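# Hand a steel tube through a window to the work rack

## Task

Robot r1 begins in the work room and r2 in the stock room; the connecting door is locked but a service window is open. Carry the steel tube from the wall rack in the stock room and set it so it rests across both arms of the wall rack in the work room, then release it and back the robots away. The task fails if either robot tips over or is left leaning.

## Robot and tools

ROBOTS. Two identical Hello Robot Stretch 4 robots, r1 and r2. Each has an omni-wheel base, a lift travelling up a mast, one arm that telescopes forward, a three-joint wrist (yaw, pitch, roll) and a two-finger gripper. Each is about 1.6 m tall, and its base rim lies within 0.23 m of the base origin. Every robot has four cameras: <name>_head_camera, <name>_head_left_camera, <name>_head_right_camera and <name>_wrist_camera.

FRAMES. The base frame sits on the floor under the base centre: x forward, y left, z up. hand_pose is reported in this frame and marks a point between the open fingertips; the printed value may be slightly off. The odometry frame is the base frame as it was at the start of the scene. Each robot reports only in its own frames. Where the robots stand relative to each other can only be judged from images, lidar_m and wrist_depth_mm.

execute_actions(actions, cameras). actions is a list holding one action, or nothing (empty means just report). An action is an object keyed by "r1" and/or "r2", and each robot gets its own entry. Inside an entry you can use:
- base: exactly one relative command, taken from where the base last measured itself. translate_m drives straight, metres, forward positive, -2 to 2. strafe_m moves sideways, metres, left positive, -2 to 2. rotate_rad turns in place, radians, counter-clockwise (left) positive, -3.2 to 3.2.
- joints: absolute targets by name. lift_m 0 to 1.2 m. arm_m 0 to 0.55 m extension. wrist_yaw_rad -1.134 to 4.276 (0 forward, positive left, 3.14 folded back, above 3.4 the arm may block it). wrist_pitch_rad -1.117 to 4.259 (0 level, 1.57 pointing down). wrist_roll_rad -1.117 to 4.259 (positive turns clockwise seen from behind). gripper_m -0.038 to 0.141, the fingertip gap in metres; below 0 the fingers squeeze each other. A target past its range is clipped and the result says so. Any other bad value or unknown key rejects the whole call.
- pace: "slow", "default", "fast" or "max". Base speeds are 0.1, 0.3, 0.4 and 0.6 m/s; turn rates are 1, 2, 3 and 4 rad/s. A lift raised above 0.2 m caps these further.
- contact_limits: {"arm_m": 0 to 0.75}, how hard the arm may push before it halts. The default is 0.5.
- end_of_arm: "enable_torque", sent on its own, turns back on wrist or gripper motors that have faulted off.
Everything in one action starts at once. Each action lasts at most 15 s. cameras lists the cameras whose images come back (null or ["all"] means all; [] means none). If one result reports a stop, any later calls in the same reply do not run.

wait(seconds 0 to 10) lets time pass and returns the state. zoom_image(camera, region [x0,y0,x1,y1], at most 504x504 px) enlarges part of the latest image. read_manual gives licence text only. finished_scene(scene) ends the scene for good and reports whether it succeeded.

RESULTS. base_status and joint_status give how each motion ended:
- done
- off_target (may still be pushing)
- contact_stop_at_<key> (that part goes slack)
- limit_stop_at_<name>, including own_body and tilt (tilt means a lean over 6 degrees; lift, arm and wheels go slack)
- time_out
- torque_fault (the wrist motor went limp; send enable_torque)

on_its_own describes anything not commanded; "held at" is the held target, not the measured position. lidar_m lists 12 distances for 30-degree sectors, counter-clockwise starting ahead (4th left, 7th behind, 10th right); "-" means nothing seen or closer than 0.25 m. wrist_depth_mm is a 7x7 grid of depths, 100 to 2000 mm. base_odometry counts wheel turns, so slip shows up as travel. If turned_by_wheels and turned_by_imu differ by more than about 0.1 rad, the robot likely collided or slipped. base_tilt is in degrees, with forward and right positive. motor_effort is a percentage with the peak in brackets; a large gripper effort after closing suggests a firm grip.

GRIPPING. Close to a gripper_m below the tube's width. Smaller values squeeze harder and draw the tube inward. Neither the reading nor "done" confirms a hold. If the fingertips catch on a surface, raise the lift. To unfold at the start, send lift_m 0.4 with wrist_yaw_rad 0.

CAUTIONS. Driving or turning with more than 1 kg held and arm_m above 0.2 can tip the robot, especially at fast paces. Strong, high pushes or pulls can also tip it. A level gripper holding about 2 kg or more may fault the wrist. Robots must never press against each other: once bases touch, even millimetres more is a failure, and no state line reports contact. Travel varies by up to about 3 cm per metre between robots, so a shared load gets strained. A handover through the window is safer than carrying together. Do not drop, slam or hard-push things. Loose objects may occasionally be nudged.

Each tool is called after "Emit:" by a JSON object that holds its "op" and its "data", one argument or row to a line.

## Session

Emit:
{"op": "execute_actions", "data": {
  "actions": []
}}

Scene clock: 0.00 s.
r1.base_odometry: x=+0.000 y=+0.000 heading=+0.000 (m, m, rad; r1's odometry frame)
r1.turned_by_wheels: +0.000 (rad since the last result)
r1.turned_by_imu: +0.000 (rad since the last result)
r1.base_tilt: forward=-0.5 right=-0.1 (deg)
r1.lidar_m: 2.37 2.30 2.42 2.47 2.10 2.52 2.50 2.38 2.57 1.79 1.73 1.97
r1.base_status: not commanded
r1.joint_positions: lift_m=+0.125 arm_m=-0.002 wrist_yaw_rad=+3.184 wrist_pitch_rad=-0.002 wrist_roll_rad=+0.018 gripper_m=+0.057
r1.joint_status: not commanded
r1.motor_effort: lift_m=+19 arm_m=+0 wrist_yaw_rad=-1 wrist_pitch_rad=-6 wrist_roll_rad=+0 gripper_m=-2 wheel_0=+0 wheel_1=-1 wheel_2=+0 (%)
r1.hand_pose: x=-0.1230 y=+0.0752 z=+0.3037 quat_wxyz=(-0.021, +0.001, +0.009, +1.000) (m; r1's base frame)
r1.wrist_depth_mm: - 131 - - - - - / - 116 141 - - - - / - 120 153 - - - - / 135 134 282 - - - - / 225 1983 1983 1921 1863 1808 1756 / 904 1098 196 1060 193 1025 1008 / 277 283 788 110 741 715 732
r2.base_odometry: x=+0.000 y=+0.000 heading=+0.000 (m, m, rad; r2's odometry frame)
r2.turned_by_wheels: +0.000 (rad since the last result)
r2.turned_by_imu: +0.000 (rad since the last result)
r2.base_tilt: forward=+1.2 right=+0.8 (deg)
r2.lidar_m: 1.34 1.77 2.56 2.57 3.09 2.54 2.83 2.44 2.12 2.15 1.67 1.35
r2.base_status: not commanded
r2.joint_positions: lift_m=+0.143 arm_m=-0.001 wrist_yaw_rad=+3.087 wrist_pitch_rad=+0.012 wrist_roll_rad=-0.018 gripper_m=+0.057
r2.joint_status: not commanded
r2.motor_effort: lift_m=+19 arm_m=+0 wrist_yaw_rad=+0 wrist_pitch_rad=-8 wrist_roll_rad=-1 gripper_m=-3 wheel_0=+0 wheel_1=-1 wheel_2=+1 (%)
r2.hand_pose: x=-0.1137 y=+0.1029 z=+0.3177 quat_wxyz=(+0.027, -0.006, -0.009, +1.000) (m; r2's base frame)
r2.wrist_depth_mm: - 143 - - - - - / - 122 170 - - - - / - 127 175 - - - - / 143 144 - - - - - / 1921 - - - - - - / 1078 1205 199 1098 200 1182 1182 / 741 798 809 - 866 741 854
pictures: r1_head_camera, r1_head_left_camera, r1_head_right_camera, r1_wrist_camera, r2_head_camera, r2_head_left_camera, r2_head_right_camera, r2_wrist_camera
Images, in order (width x height): r1_head_camera 420x560, r1_head_left_camera 420x672, r1_head_right_camera 420x672, r1_wrist_camera 616x392, r2_head_camera 420x560, r2_head_left_camera 420x672, r2_head_right_camera 420x672, r2_wrist_camera 616x392.

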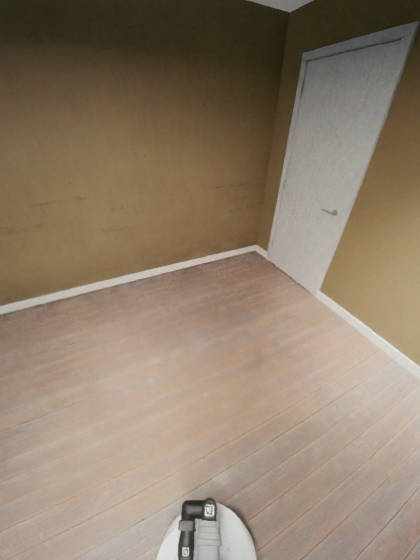

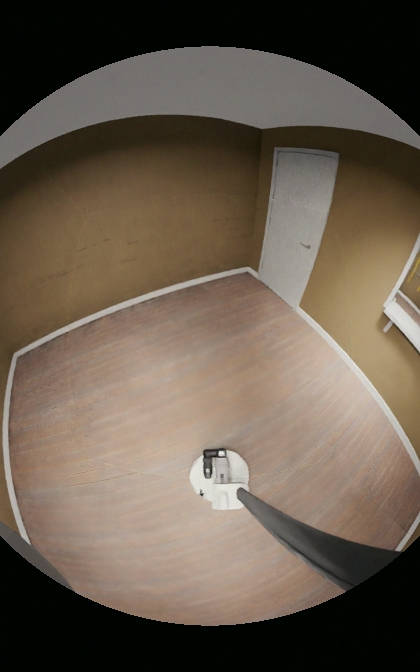

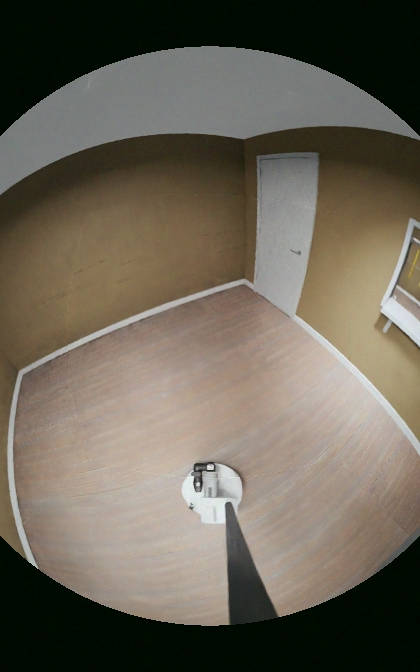

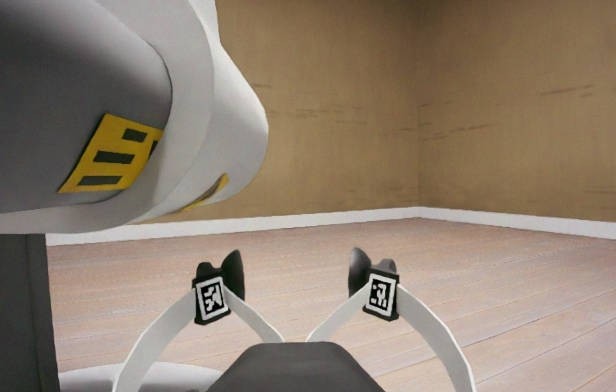

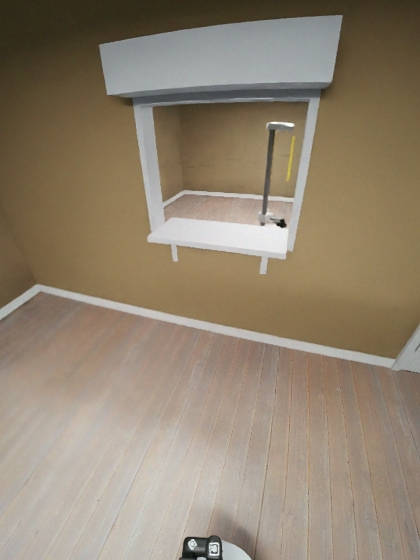

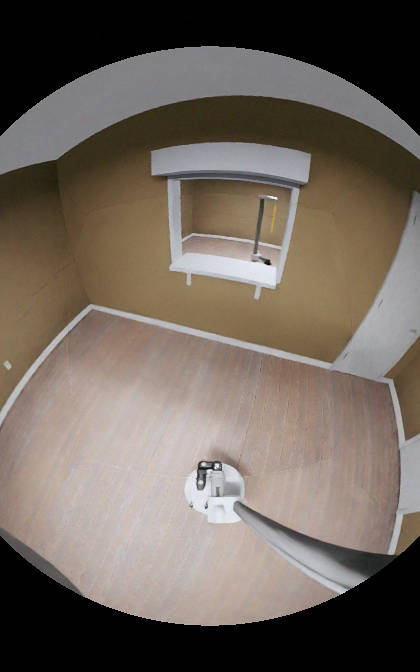

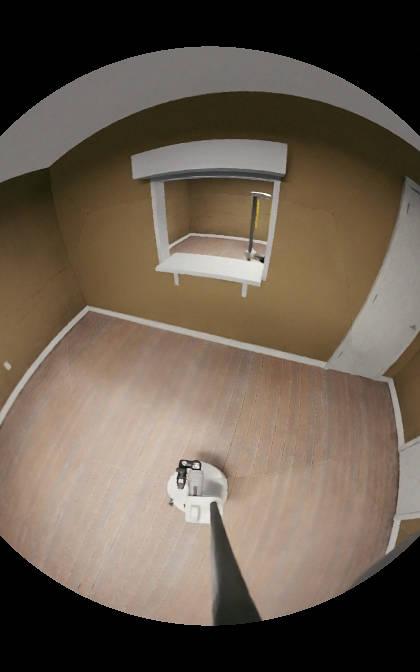

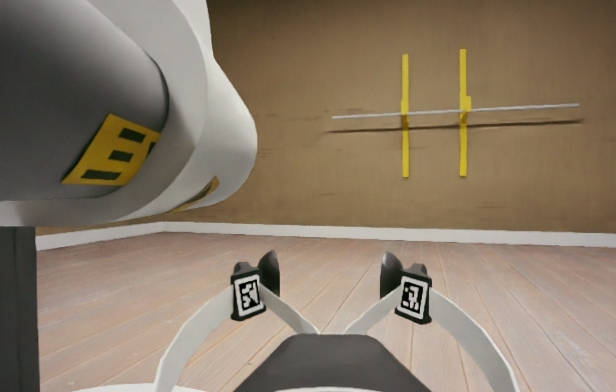

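Emit:
{"op": "zoom_image", "data": {
  "camera": "r2_wrist_camera",
  "region": [320, 40, 600, 250]
}}

Emit:
{"op": "zoom_image", "data": {
  "camera": "r2_wrist_camera",
  "region": [385, 85, 485, 140]
}}

Emit:
{"op": "zoom_image", "data": {
  "camera": "r2_head_camera",
  "region": [130, 90, 330, 290]
}}

Region (320, 40, 600, 250) of r2_wrist_camera's 616x392 image, scaled by 1.800; it fills the top 378 rows of this view, and the rest is white.

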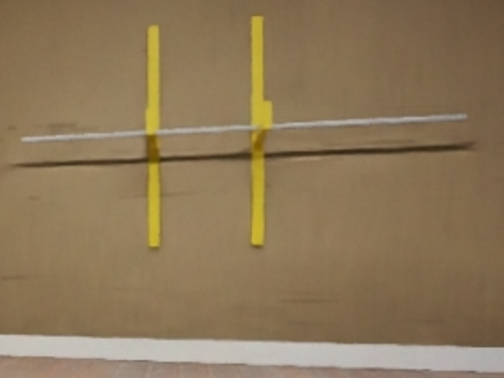

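Region (385, 85, 485, 140) of r2_wrist_camera's 616x392 image, scaled by 5.040; it fills the top 277 rows of this view, and the rest is white.

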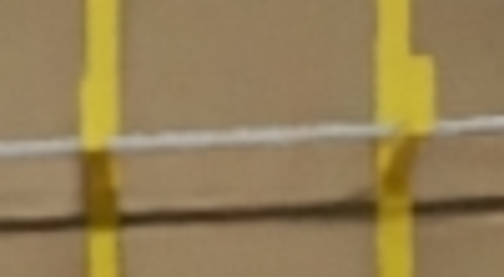

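Region (130, 90, 330, 290) of r2_head_camera's 420x560 image, scaled by 2.520, with more detail than that image has.

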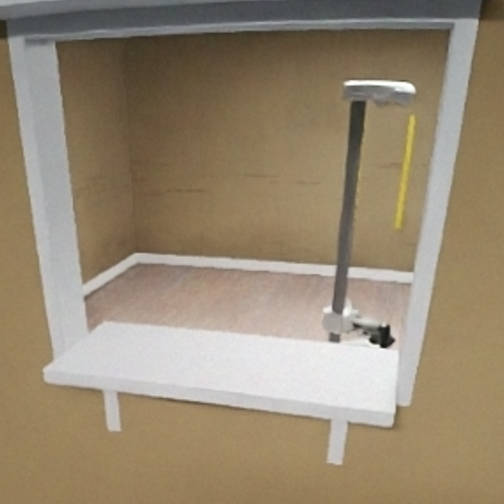

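Emit:
{"op": "execute_actions", "data": {
  "actions": [
    {"r1": {"base": {"rotate_rad": -1.06}, "joints": {"lift_m": 0.3, "wrist_yaw_rad": 1.57}, "pace": "fast"}, "r2": {"base": {"rotate_rad": 1.27}, "joints": {"lift_m": 0.25, "wrist_yaw_rad": 1.545}, "pace": "fast"}}
  ],
  "cameras": ["r1_head_camera", "r2_head_camera", "r2_wrist_camera"]
}}

Scene clock: 93.10 s.
r1.base_odometry: x=+0.000 y=+0.000 heading=-1.059 (m, m, rad; r1's odometry frame)
r1.turned_by_wheels: -1.059 (rad since the last result)
r1.turned_by_imu: -1.086 (rad since the last result)
r1.base_tilt: forward=-0.6 right=-0.1 (deg)
r1.lidar_m: 1.71 1.95 2.37 2.30 2.42 2.50 2.38 2.55 2.54 2.40 2.53 1.79
r1.base_status: done
r1.joint_positions: lift_m=+0.300 arm_m=-0.002 wrist_yaw_rad=+1.570 wrist_pitch_rad=-0.002 wrist_roll_rad=+0.018 gripper_m=+0.057
r1.joint_status: all done
r1.motor_effort: lift_m=+20(24) arm_m=+0(0) wrist_yaw_rad=-1(8) wrist_pitch_rad=-6(6) wrist_roll_rad=+0(2) gripper_m=-2(4) wheel_0=+3(11) wheel_1=+1(8) wheel_2=+3(10) (%)
r1.hand_pose: x=+0.2564 y=+0.2885 z=+0.4788 quat_wxyz=(+0.707, +0.007, +0.006, +0.707) (m; r1's base frame)
r1.wrist_depth_mm: - - - - - - - / - - - - - - - / - - - - - - - / - - - - - - - / - - - - - - - / 1576 1618 197 1576 193 1499 1430 / 1160 1025 1138 109 1118 1042 1078
r2.base_odometry: x=+0.000 y=+0.000 heading=+1.270 (m, m, rad; r2's odometry frame)
r2.turned_by_wheels: +1.270 (rad since the last result)
r2.turned_by_imu: +1.270 (rad since the last result)
r2.base_tilt: forward=+1.1 right=+0.7 (deg)
r2.lidar_m: 2.55 2.68 2.76 2.52 2.93 2.26 2.14 2.06 1.53 1.34 1.40 2.13
r2.base_status: done
r2.joint_positions: lift_m=+0.250 arm_m=-0.001 wrist_yaw_rad=+1.545 wrist_pitch_rad=+0.012 wrist_roll_rad=-0.018 gripper_m=+0.057
r2.joint_status: all done
r2.motor_effort: lift_m=+22(23) arm_m=+0(0) wrist_yaw_rad=-1(4) wrist_pitch_rad=-9(8) wrist_roll_rad=-1(1) gripper_m=-4(4) wheel_0=+0(11) wheel_1=-1(7) wheel_2=+1(11) (%)
r2.hand_pose: x=+0.2643 y=+0.2862 z=+0.4244 quat_wxyz=(+0.716, -0.011, -0.002, +0.698) (m; r2's base frame)
r2.wrist_depth_mm: - - - - - - - / - - - - - - - / - - - - - - - / - - - - - - - / - - - - - - - / 1537 1537 198 1397 200 1499 1499 / 1025 1025 1042 - 1098 960 1025
pictures: r1_head_camera, r2_head_camera, r2_wrist_camera
Images, in order (width x height): r1_head_camera 420x560, r2_head_camera 420x560, r2_wrist_camera 616x392.

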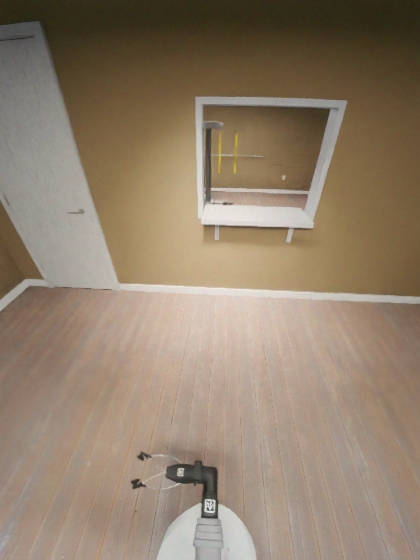

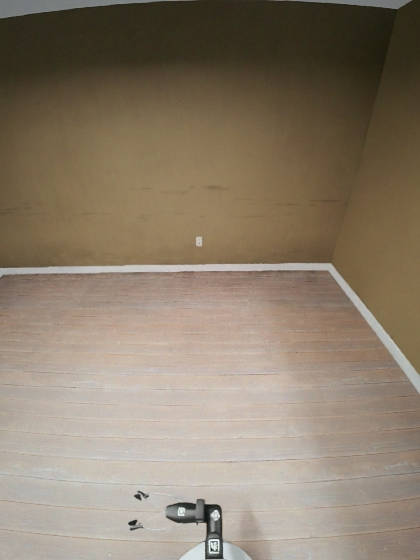

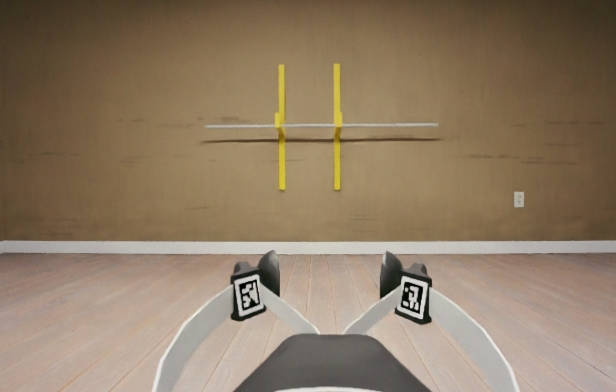

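Emit:
{"op": "execute_actions", "data": {
  "actions": []
}}

Scene clock: 121.90 s.
r1.base_odometry: x=+0.000 y=+0.000 heading=-1.059 (m, m, rad; r1's odometry frame)
r1.turned_by_wheels: +0.000 (rad since the last result)
r1.turned_by_imu: -0.001 (rad since the last result)
r1.base_tilt: forward=-0.5 right=-0.1 (deg)
r1.lidar_m: 1.72 1.94 2.36 2.29 2.41 2.51 2.42 2.56 2.51 2.40 2.55 1.82
r1.base_status: done
r1.joint_positions: lift_m=+0.300 arm_m=-0.002 wrist_yaw_rad=+1.570 wrist_pitch_rad=-0.002 wrist_roll_rad=+0.018 gripper_m=+0.057
r1.joint_status: all done
r1.motor_effort: lift_m=+20(24) arm_m=+0(0) wrist_yaw_rad=-1(8) wrist_pitch_rad=-6(6) wrist_roll_rad=+0(2) gripper_m=-4(4) wheel_0=+3(11) wheel_1=+1(8) wheel_2=+3(10) (%)
r1.hand_pose: x=+0.2564 y=+0.2885 z=+0.4788 quat_wxyz=(+0.707, +0.007, +0.006, +0.707) (m; r1's base frame)
r1.wrist_depth_mm: - - - - - - - / - - - - - - - / - - - - - - - / - - - - - - - / - - - - - - - / 1537 1618 197 1618 192 1499 1464 / 1138 1042 1182 110 1078 1042 1078
r2.base_odometry: x=+0.000 y=+0.000 heading=+1.270 (m, m, rad; r2's odometry frame)
r2.turned_by_wheels: +0.000 (rad since the last result)
r2.turned_by_imu: -0.001 (rad since the last result)
r2.base_tilt: forward=+1.1 right=+0.7 (deg)
r2.lidar_m: 2.55 2.67 2.76 2.51 2.93 2.25 2.14 2.06 1.52 1.33 1.41 2.15
r2.base_status: done
r2.joint_positions: lift_m=+0.250 arm_m=-0.001 wrist_yaw_rad=+1.545 wrist_pitch_rad=+0.012 wrist_roll_rad=-0.018 gripper_m=+0.057
r2.joint_status: all done
r2.motor_effort: lift_m=+22(23) arm_m=+0(0) wrist_yaw_rad=-1(4) wrist_pitch_rad=-7(8) wrist_roll_rad=-1(1) gripper_m=-5(4) wheel_0=+0(11) wheel_1=+0(7) wheel_2=+1(11) (%)
r2.hand_pose: x=+0.2643 y=+0.2862 z=+0.4244 quat_wxyz=(+0.716, -0.011, -0.002, +0.698) (m; r2's base frame)
r2.wrist_depth_mm: - - - - - - - / - - - - - - - / - - - - - - - / - - - - - - - / - - - - - - - / 1537 1499 198 1397 200 1499 1464 / 1008 1025 1042 - 1098 946 1008
pictures: r1_head_camera, r1_head_left_camera, r1_head_right_camera, r1_wrist_camera, r2_head_camera, r2_head_left_camera, r2_head_right_camera, r2_wrist_camera
Images, in order (width x height): r1_head_camera 420x560, r1_head_left_camera 420x672, r1_head_right_camera 420x672, r1_wrist_camera 616x392, r2_head_camera 420x560, r2_head_left_camera 420x672, r2_head_right_camera 420x672, r2_wrist_camera 616x392.

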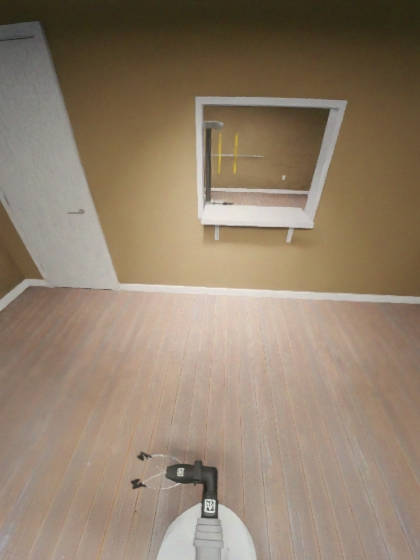

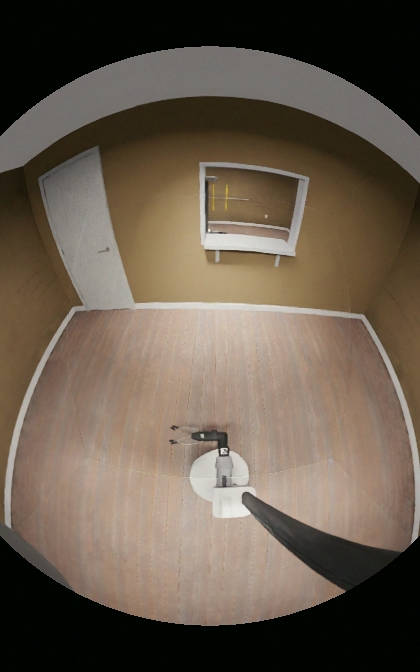

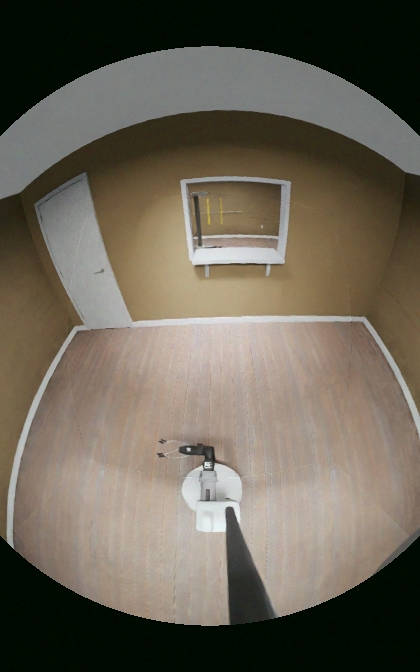

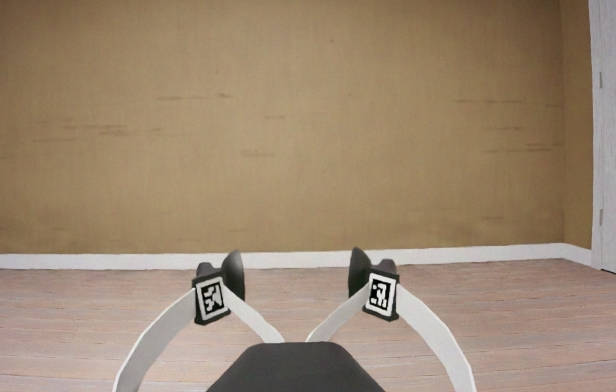

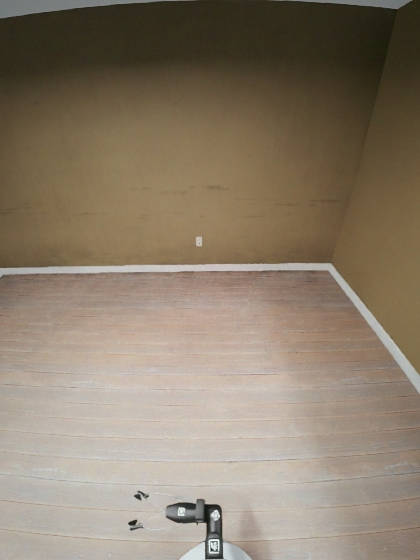

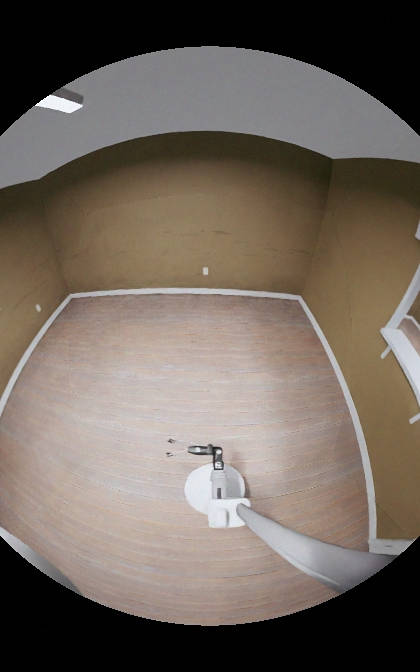

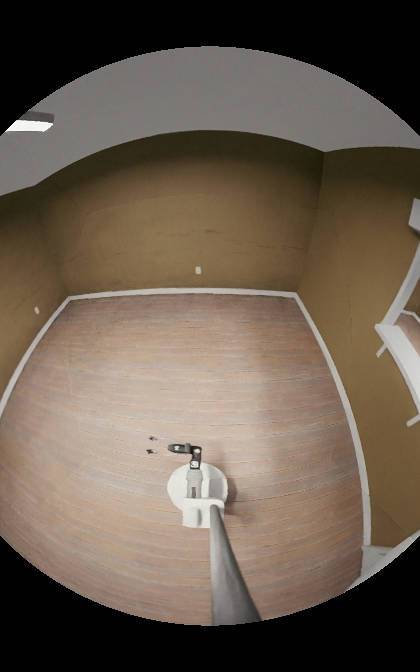

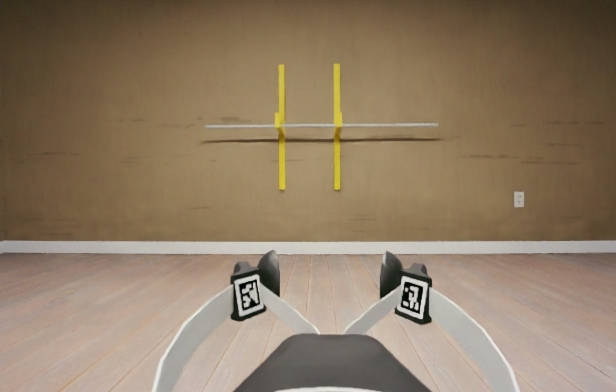

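Emit:
{"op": "zoom_image", "data": {
  "camera": "r2_wrist_camera",
  "region": [190, 90, 330, 160]
}}

Emit:
{"op": "zoom_image", "data": {
  "camera": "r2_wrist_camera",
  "region": [310, 90, 450, 160]
}}

Region (190, 90, 330, 160) of r2_wrist_camera's 616x392 image, scaled by 3.600.

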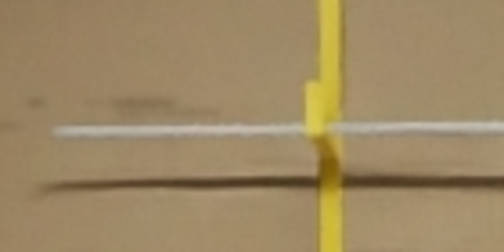

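Region (310, 90, 450, 160) of r2_wrist_camera's 616x392 image, scaled by 3.600.

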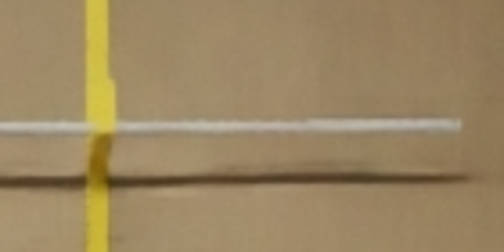

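Emit:
{"op": "zoom_image", "data": {
  "camera": "r1_head_camera",
  "region": [185, 85, 355, 305]
}}

Region (185, 85, 355, 305) of r1_head_camera's 420x560 image, scaled by 2.291, with more detail than that image has; it fills the left 389 columns of this view, and the rest is white.

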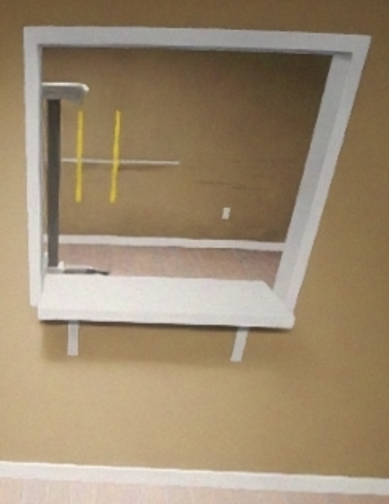

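Emit:
{"op": "execute_actions", "data": {
  "actions": [
    {"r1": {"base": {"translate_m": 1.135}, "joints": {"lift_m": 0.98, "arm_m": 0.2, "wrist_pitch_rad": 0.8, "wrist_roll_rad": 1.57, "gripper_m": 0.08}, "pace": "fast"}, "r2": {"base": {"strafe_m": 2.0}, "joints": {"lift_m": 0.99, "arm_m": 0.072, "wrist_yaw_rad": 1.535, "wrist_pitch_rad": 0.8, "wrist_roll_rad": 1.52, "gripper_m": 0.12}, "pace": "max"}}
  ]
}}

Scene clock: 237.97 s.
r1.base_odometry: x=+0.556 y=-0.990 heading=-1.059 (m, m, rad; r1's odometry frame)
r1.turned_by_wheels: +0.000 (rad since the last result)
r1.turned_by_imu: -0.001 (rad since the last result)
r1.base_tilt: forward=-0.6 right=+0.0 (deg)
r1.lidar_m: 0.59 0.75 1.08 2.29 2.38 3.33 3.63 3.43 2.51 2.45 0.84 0.63
r1.base_status: done
r1.joint_positions: lift_m=+0.980 arm_m=+0.199 wrist_yaw_rad=+1.570 wrist_pitch_rad=+0.801 wrist_roll_rad=+1.570 gripper_m=+0.080
r1.joint_status: all done
r1.motor_effort: lift_m=+20(22) arm_m=+7(11) wrist_yaw_rad=-1(2) wrist_pitch_rad=-4(4) wrist_roll_rad=+0(8) gripper_m=-1(3) wheel_0=+0(8) wheel_1=-1(5) wheel_2=+0(15) (%)
r1.hand_pose: x=+0.4574 y=+0.2006 z=+0.9509 quat_wxyz=(+0.656, +0.265, +0.655, +0.265) (m; r1's base frame)
r1.wrist_depth_mm: 615 615 621 627 615 597 591 / 904 991 991 991 976 946 878 / 1921 - 1808 1537 1255 1060 931 / 1921 - 1921 1537 1229 1060 931 / 1921 - 1808 1499 1205 1078 931 / 1983 - 198 1576 197 1060 946 / - - - 110 1281 1025 820
r2.base_odometry: x=-1.910 y=+0.592 heading=+1.270 (m, m, rad; r2's odometry frame)
r2.turned_by_wheels: +0.000 (rad since the last result)
r2.turned_by_imu: -0.008 (rad since the last result)
r2.base_tilt: forward=+1.3 right=+0.8 (deg)
r2.lidar_m: 2.54 0.93 0.62 0.47 0.69 1.15 2.13 2.26 3.07 3.35 3.60 2.66
r2.base_status: done
r2.joint_positions: lift_m=+0.990 arm_m=+0.070 wrist_yaw_rad=+1.535 wrist_pitch_rad=+0.801 wrist_roll_rad=+1.520 gripper_m=+0.120
r2.joint_status: all done
r2.motor_effort: lift_m=+22(25) arm_m=+10(10) wrist_yaw_rad=+1(4) wrist_pitch_rad=-4(4) wrist_roll_rad=+0(4) gripper_m=+0(4) wheel_0=+2(16) wheel_1=-3(15) wheel_2=+0(2) (%)
r2.hand_pose: x=+0.3358 y=+0.1974 z=+0.9607 quat_wxyz=(+0.667, +0.260, +0.644, +0.270) (m; r2's base frame)
r2.wrist_depth_mm: 654 723 878 1060 1255 1118 960 / 640 723 878 1078 1255 1118 946 / 654 715 866 1060 1281 1098 931 / 640 699 878 1078 1281 1098 946 / 647 723 878 1060 1255 1078 946 / 640 715 211 1025 1229 211 946 / 647 691 854 - 1255 1098 960
pictures: r1_head_camera, r1_head_left_camera, r1_head_right_camera, r1_wrist_camera, r2_head_camera, r2_head_left_camera, r2_head_right_camera, r2_wrist_camera
Images, in order (width x height): r1_head_camera 420x560, r1_head_left_camera 420x672, r1_head_right_camera 420x672, r1_wrist_camera 616x392, r2_head_camera 420x560, r2_head_left_camera 420x672, r2_head_right_camera 420x672, r2_wrist_camera 616x392.

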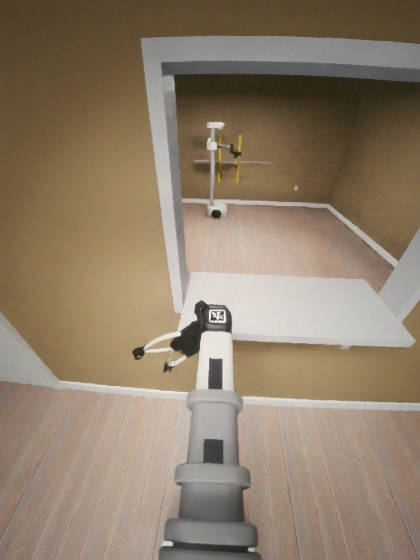

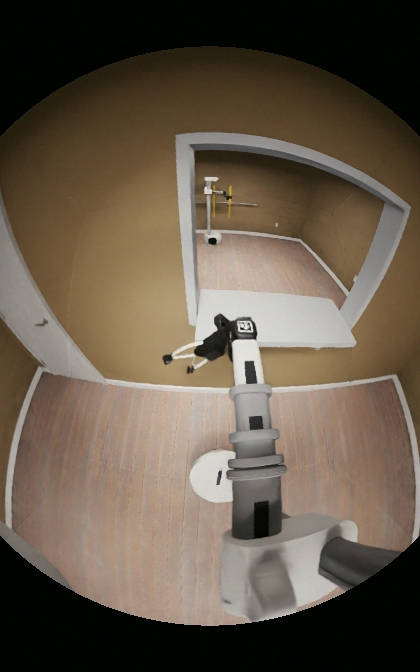

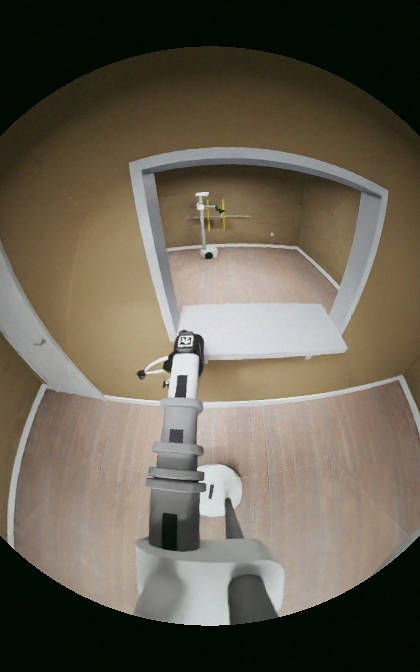

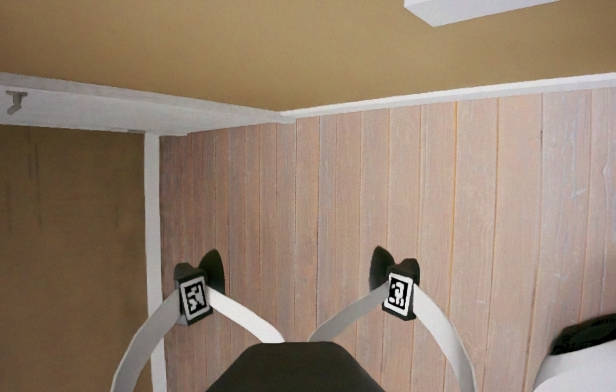

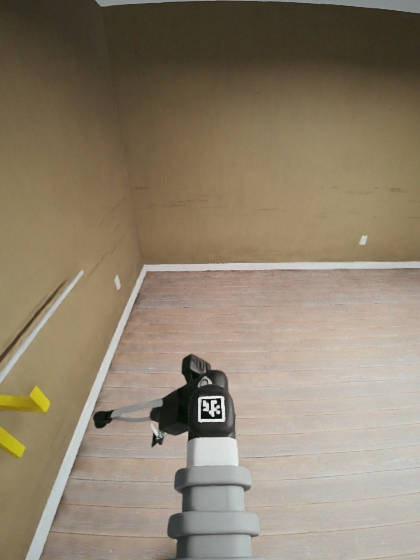

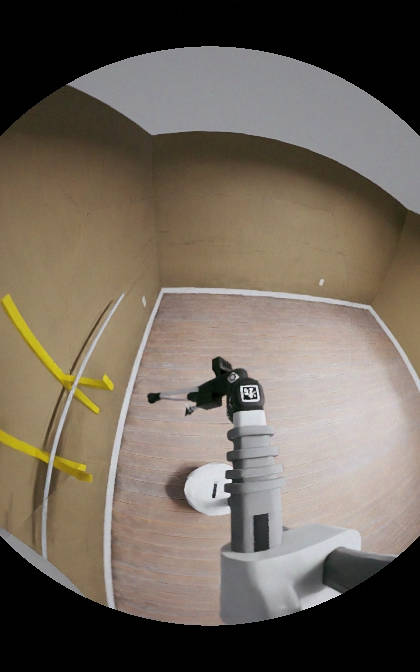

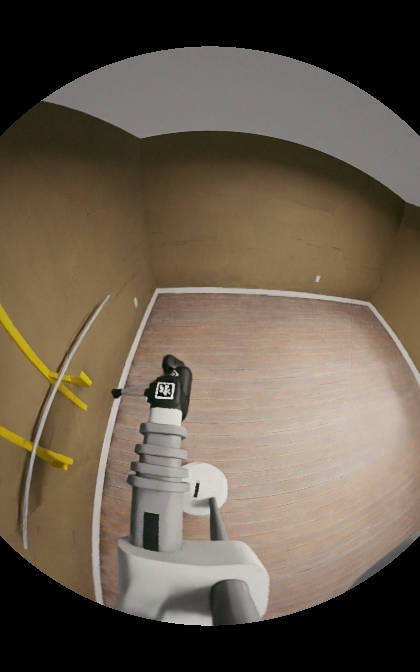

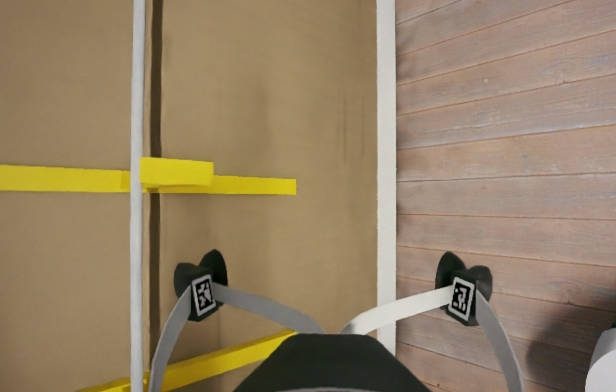

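Emit:
{"op": "zoom_image", "data": {
  "camera": "r2_wrist_camera",
  "region": [100, 130, 240, 230]
}}

Emit:
{"op": "zoom_image", "data": {
  "camera": "r2_head_left_camera",
  "region": [0, 280, 170, 570]
}}

Region (100, 130, 240, 230) of r2_wrist_camera's 616x392 image, scaled by 3.600; it fills the top 360 rows of this view, and the rest is white.

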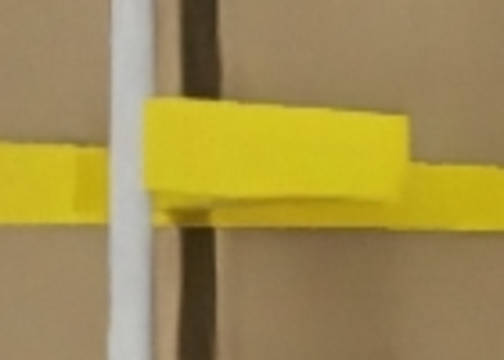

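Region (0, 280, 170, 570) of r2_head_left_camera's 420x672 image, scaled by 1.738, with more detail than that image has; it fills the left 295 columns of this view, and the rest is white.

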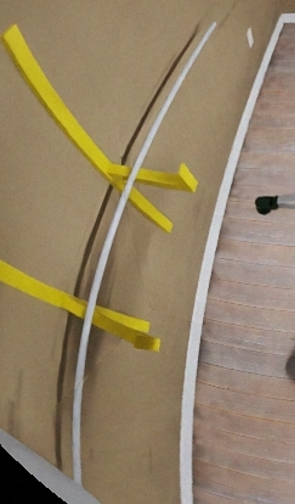

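Emit:
{"op": "zoom_image", "data": {
  "camera": "r1_head_camera",
  "region": [180, 115, 290, 195]
}}

Emit:
{"op": "zoom_image", "data": {
  "camera": "r2_head_right_camera",
  "region": [0, 280, 130, 570]
}}

Region (180, 115, 290, 195) of r1_head_camera's 420x560 image, scaled by 4.582, with more detail than that image has; it fills the top 367 rows of this view, and the rest is white.

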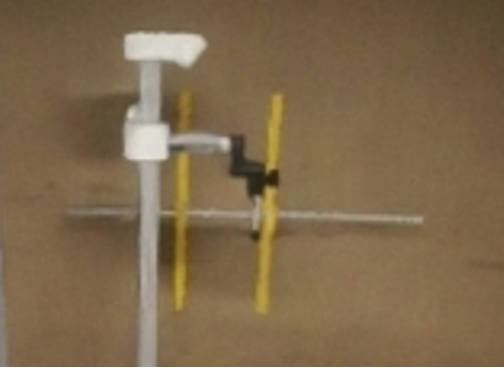

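Region (0, 280, 130, 570) of r2_head_right_camera's 420x672 image, scaled by 1.738, with more detail than that image has; it fills the left 226 columns of this view, and the rest is white.

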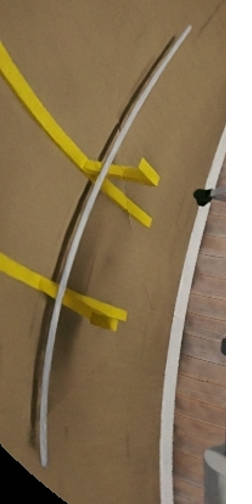

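Emit:
{"op": "execute_actions", "data": {
  "actions": [
    {"r1": {"base": {"strafe_m": -0.33}, "joints": {"arm_m": 0.27}, "pace": "fast"}, "r2": {"base": {"strafe_m": 0.464}, "joints": {"lift_m": 0.958, "arm_m": 0.032, "gripper_m": 0.08}, "pace": "fast"}}
  ]
}}

Scene clock: 322.10 s.
r1.base_odometry: x=+0.268 y=-1.151 heading=-1.060 (m, m, rad; r1's odometry frame)
r1.turned_by_wheels: +0.000 (rad since the last result)
r1.turned_by_imu: -0.003 (rad since the last result)
r1.base_tilt: forward=-0.5 right=+0.0 (deg)
r1.lidar_m: 0.57 0.60 1.04 2.61 2.74 3.71 3.63 2.98 2.19 2.11 0.99 0.62
r1.base_status: done
r1.joint_positions: lift_m=+0.980 arm_m=+0.269 wrist_yaw_rad=+1.570 wrist_pitch_rad=+0.802 wrist_roll_rad=+1.570 gripper_m=+0.080
r1.joint_status: all done
r1.motor_effort: lift_m=+20(20) arm_m=+6(6) wrist_yaw_rad=+0(1) wrist_pitch_rad=-4(4) wrist_roll_rad=-2(0) gripper_m=-2(3) wheel_0=-1(13) wheel_1=-1(16) wheel_2=+0(0) (%)
r1.hand_pose: x=+0.5274 y=+0.2006 z=+0.9509 quat_wxyz=(+0.656, +0.265, +0.655, +0.265) (m; r1's base frame)
r1.wrist_depth_mm: 389 407 327 258 214 180 - / 634 512 329 259 216 182 165 / 1576 1336 345 278 228 193 891 / - - 1921 1499 1255 1078 917 / - - 1863 1537 1255 1078 931 / - - 199 1537 197 1078 946 / - - - 110 1281 1008 960
r2.base_odometry: x=-2.354 y=+0.730 heading=+1.270 (m, m, rad; r2's odometry frame)
r2.turned_by_wheels: +0.000 (rad since the last result)
r2.turned_by_imu: -0.003 (rad since the last result)
r2.base_tilt: forward=+1.2 right=+0.7 (deg)
r2.lidar_m: 0.43 0.28 0.25 0.25 0.25 0.34 1.41 2.19 3.05 3.81 3.66 2.65
r2.base_status: done
r2.joint_positions: lift_m=+0.958 arm_m=+0.034 wrist_yaw_rad=+1.535 wrist_pitch_rad=+0.802 wrist_roll_rad=+1.520 gripper_m=+0.080
r2.joint_status: all done
r2.motor_effort: lift_m=+16(19) arm_m=-9(9) wrist_yaw_rad=+0(1) wrist_pitch_rad=-5(5) wrist_roll_rad=+0(0) gripper_m=-2(2) wheel_0=+1(11) wheel_1=+0(12) wheel_2=+0(2) (%)
r2.hand_pose: x=+0.2992 y=+0.1974 z=+0.9292 quat_wxyz=(+0.667, +0.260, +0.644, +0.270) (m; r2's base frame)
r2.wrist_depth_mm: 263 298 353 404 530 173 153 / 236 277 334 273 215 183 904 / 257 286 327 301 517 759 931 / 259 298 351 404 549 768 917 / 259 297 342 404 525 759 931 / 259 297 200 392 488 768 931 / 260 290 349 - 591 683 931
pictures: r1_head_camera, r1_head_left_camera, r1_head_right_camera, r1_wrist_camera, r2_head_camera, r2_head_left_camera, r2_head_right_camera, r2_wrist_camera
Images, in order (width x height): r1_head_camera 420x560, r1_head_left_camera 420x672, r1_head_right_camera 420x672, r1_wrist_camera 616x392, r2_head_camera 420x560, r2_head_left_camera 420x672, r2_head_right_camera 420x672, r2_wrist_camera 616x392.

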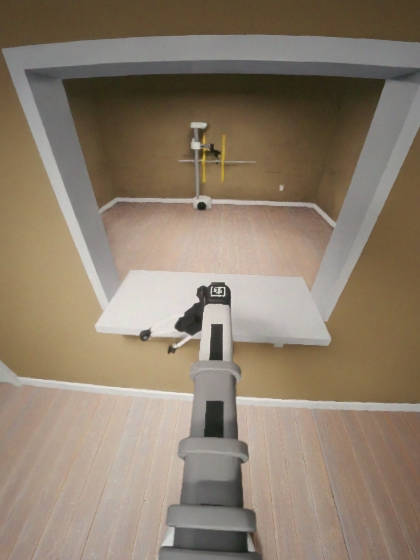

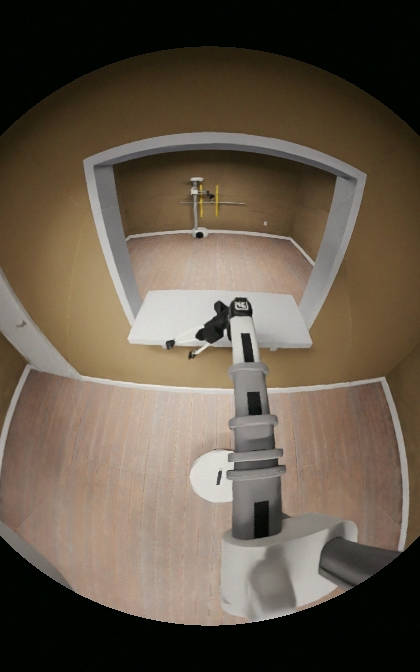

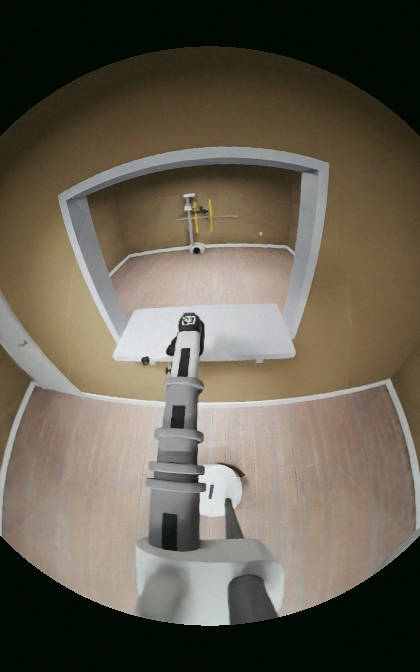

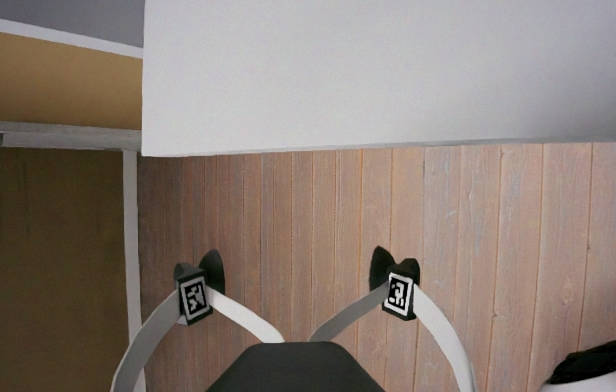

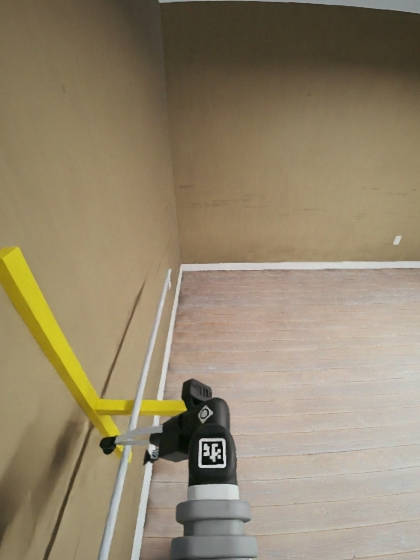

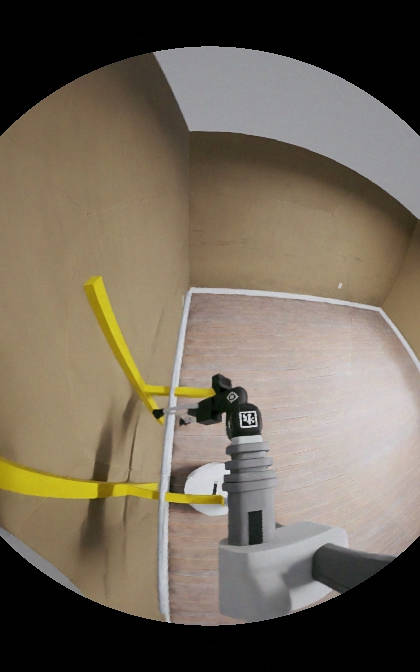

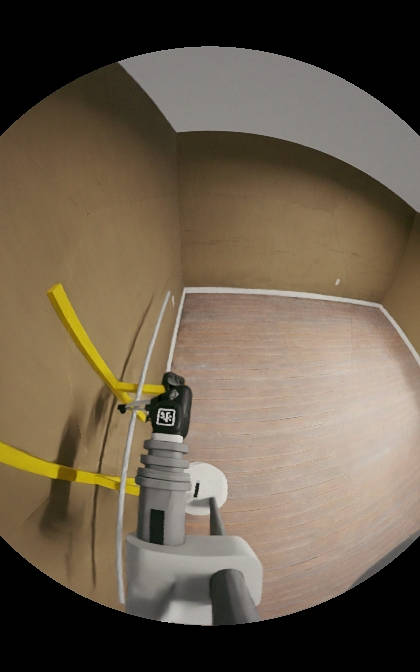

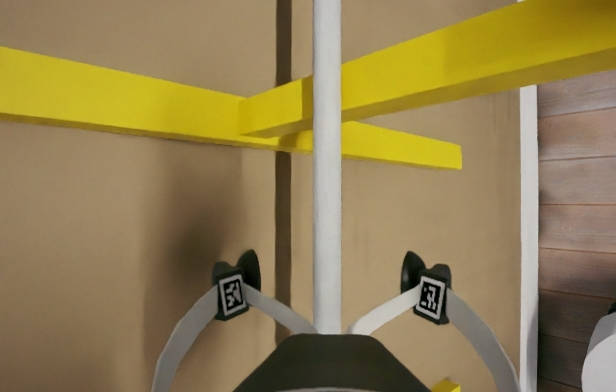

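Emit:
{"op": "zoom_image", "data": {
  "camera": "r2_wrist_camera",
  "region": [230, 220, 430, 340]
}}

Emit:
{"op": "zoom_image", "data": {
  "camera": "r2_wrist_camera",
  "region": [230, 20, 430, 160]
}}

Region (230, 220, 430, 340) of r2_wrist_camera's 616x392 image, scaled by 2.520; it fills the top 302 rows of this view, and the rest is white.

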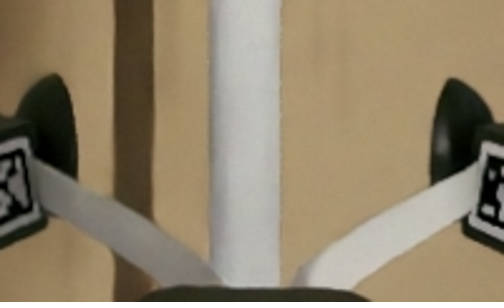

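Region (230, 20, 430, 160) of r2_wrist_camera's 616x392 image, scaled by 2.520; it fills the top 353 rows of this view, and the rest is white.

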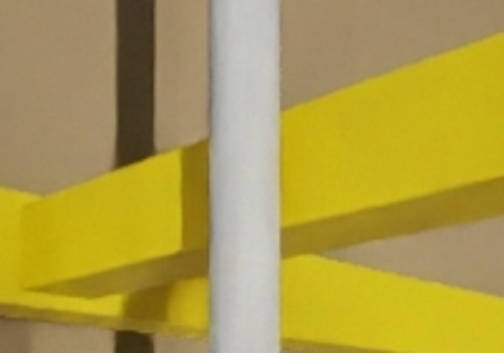

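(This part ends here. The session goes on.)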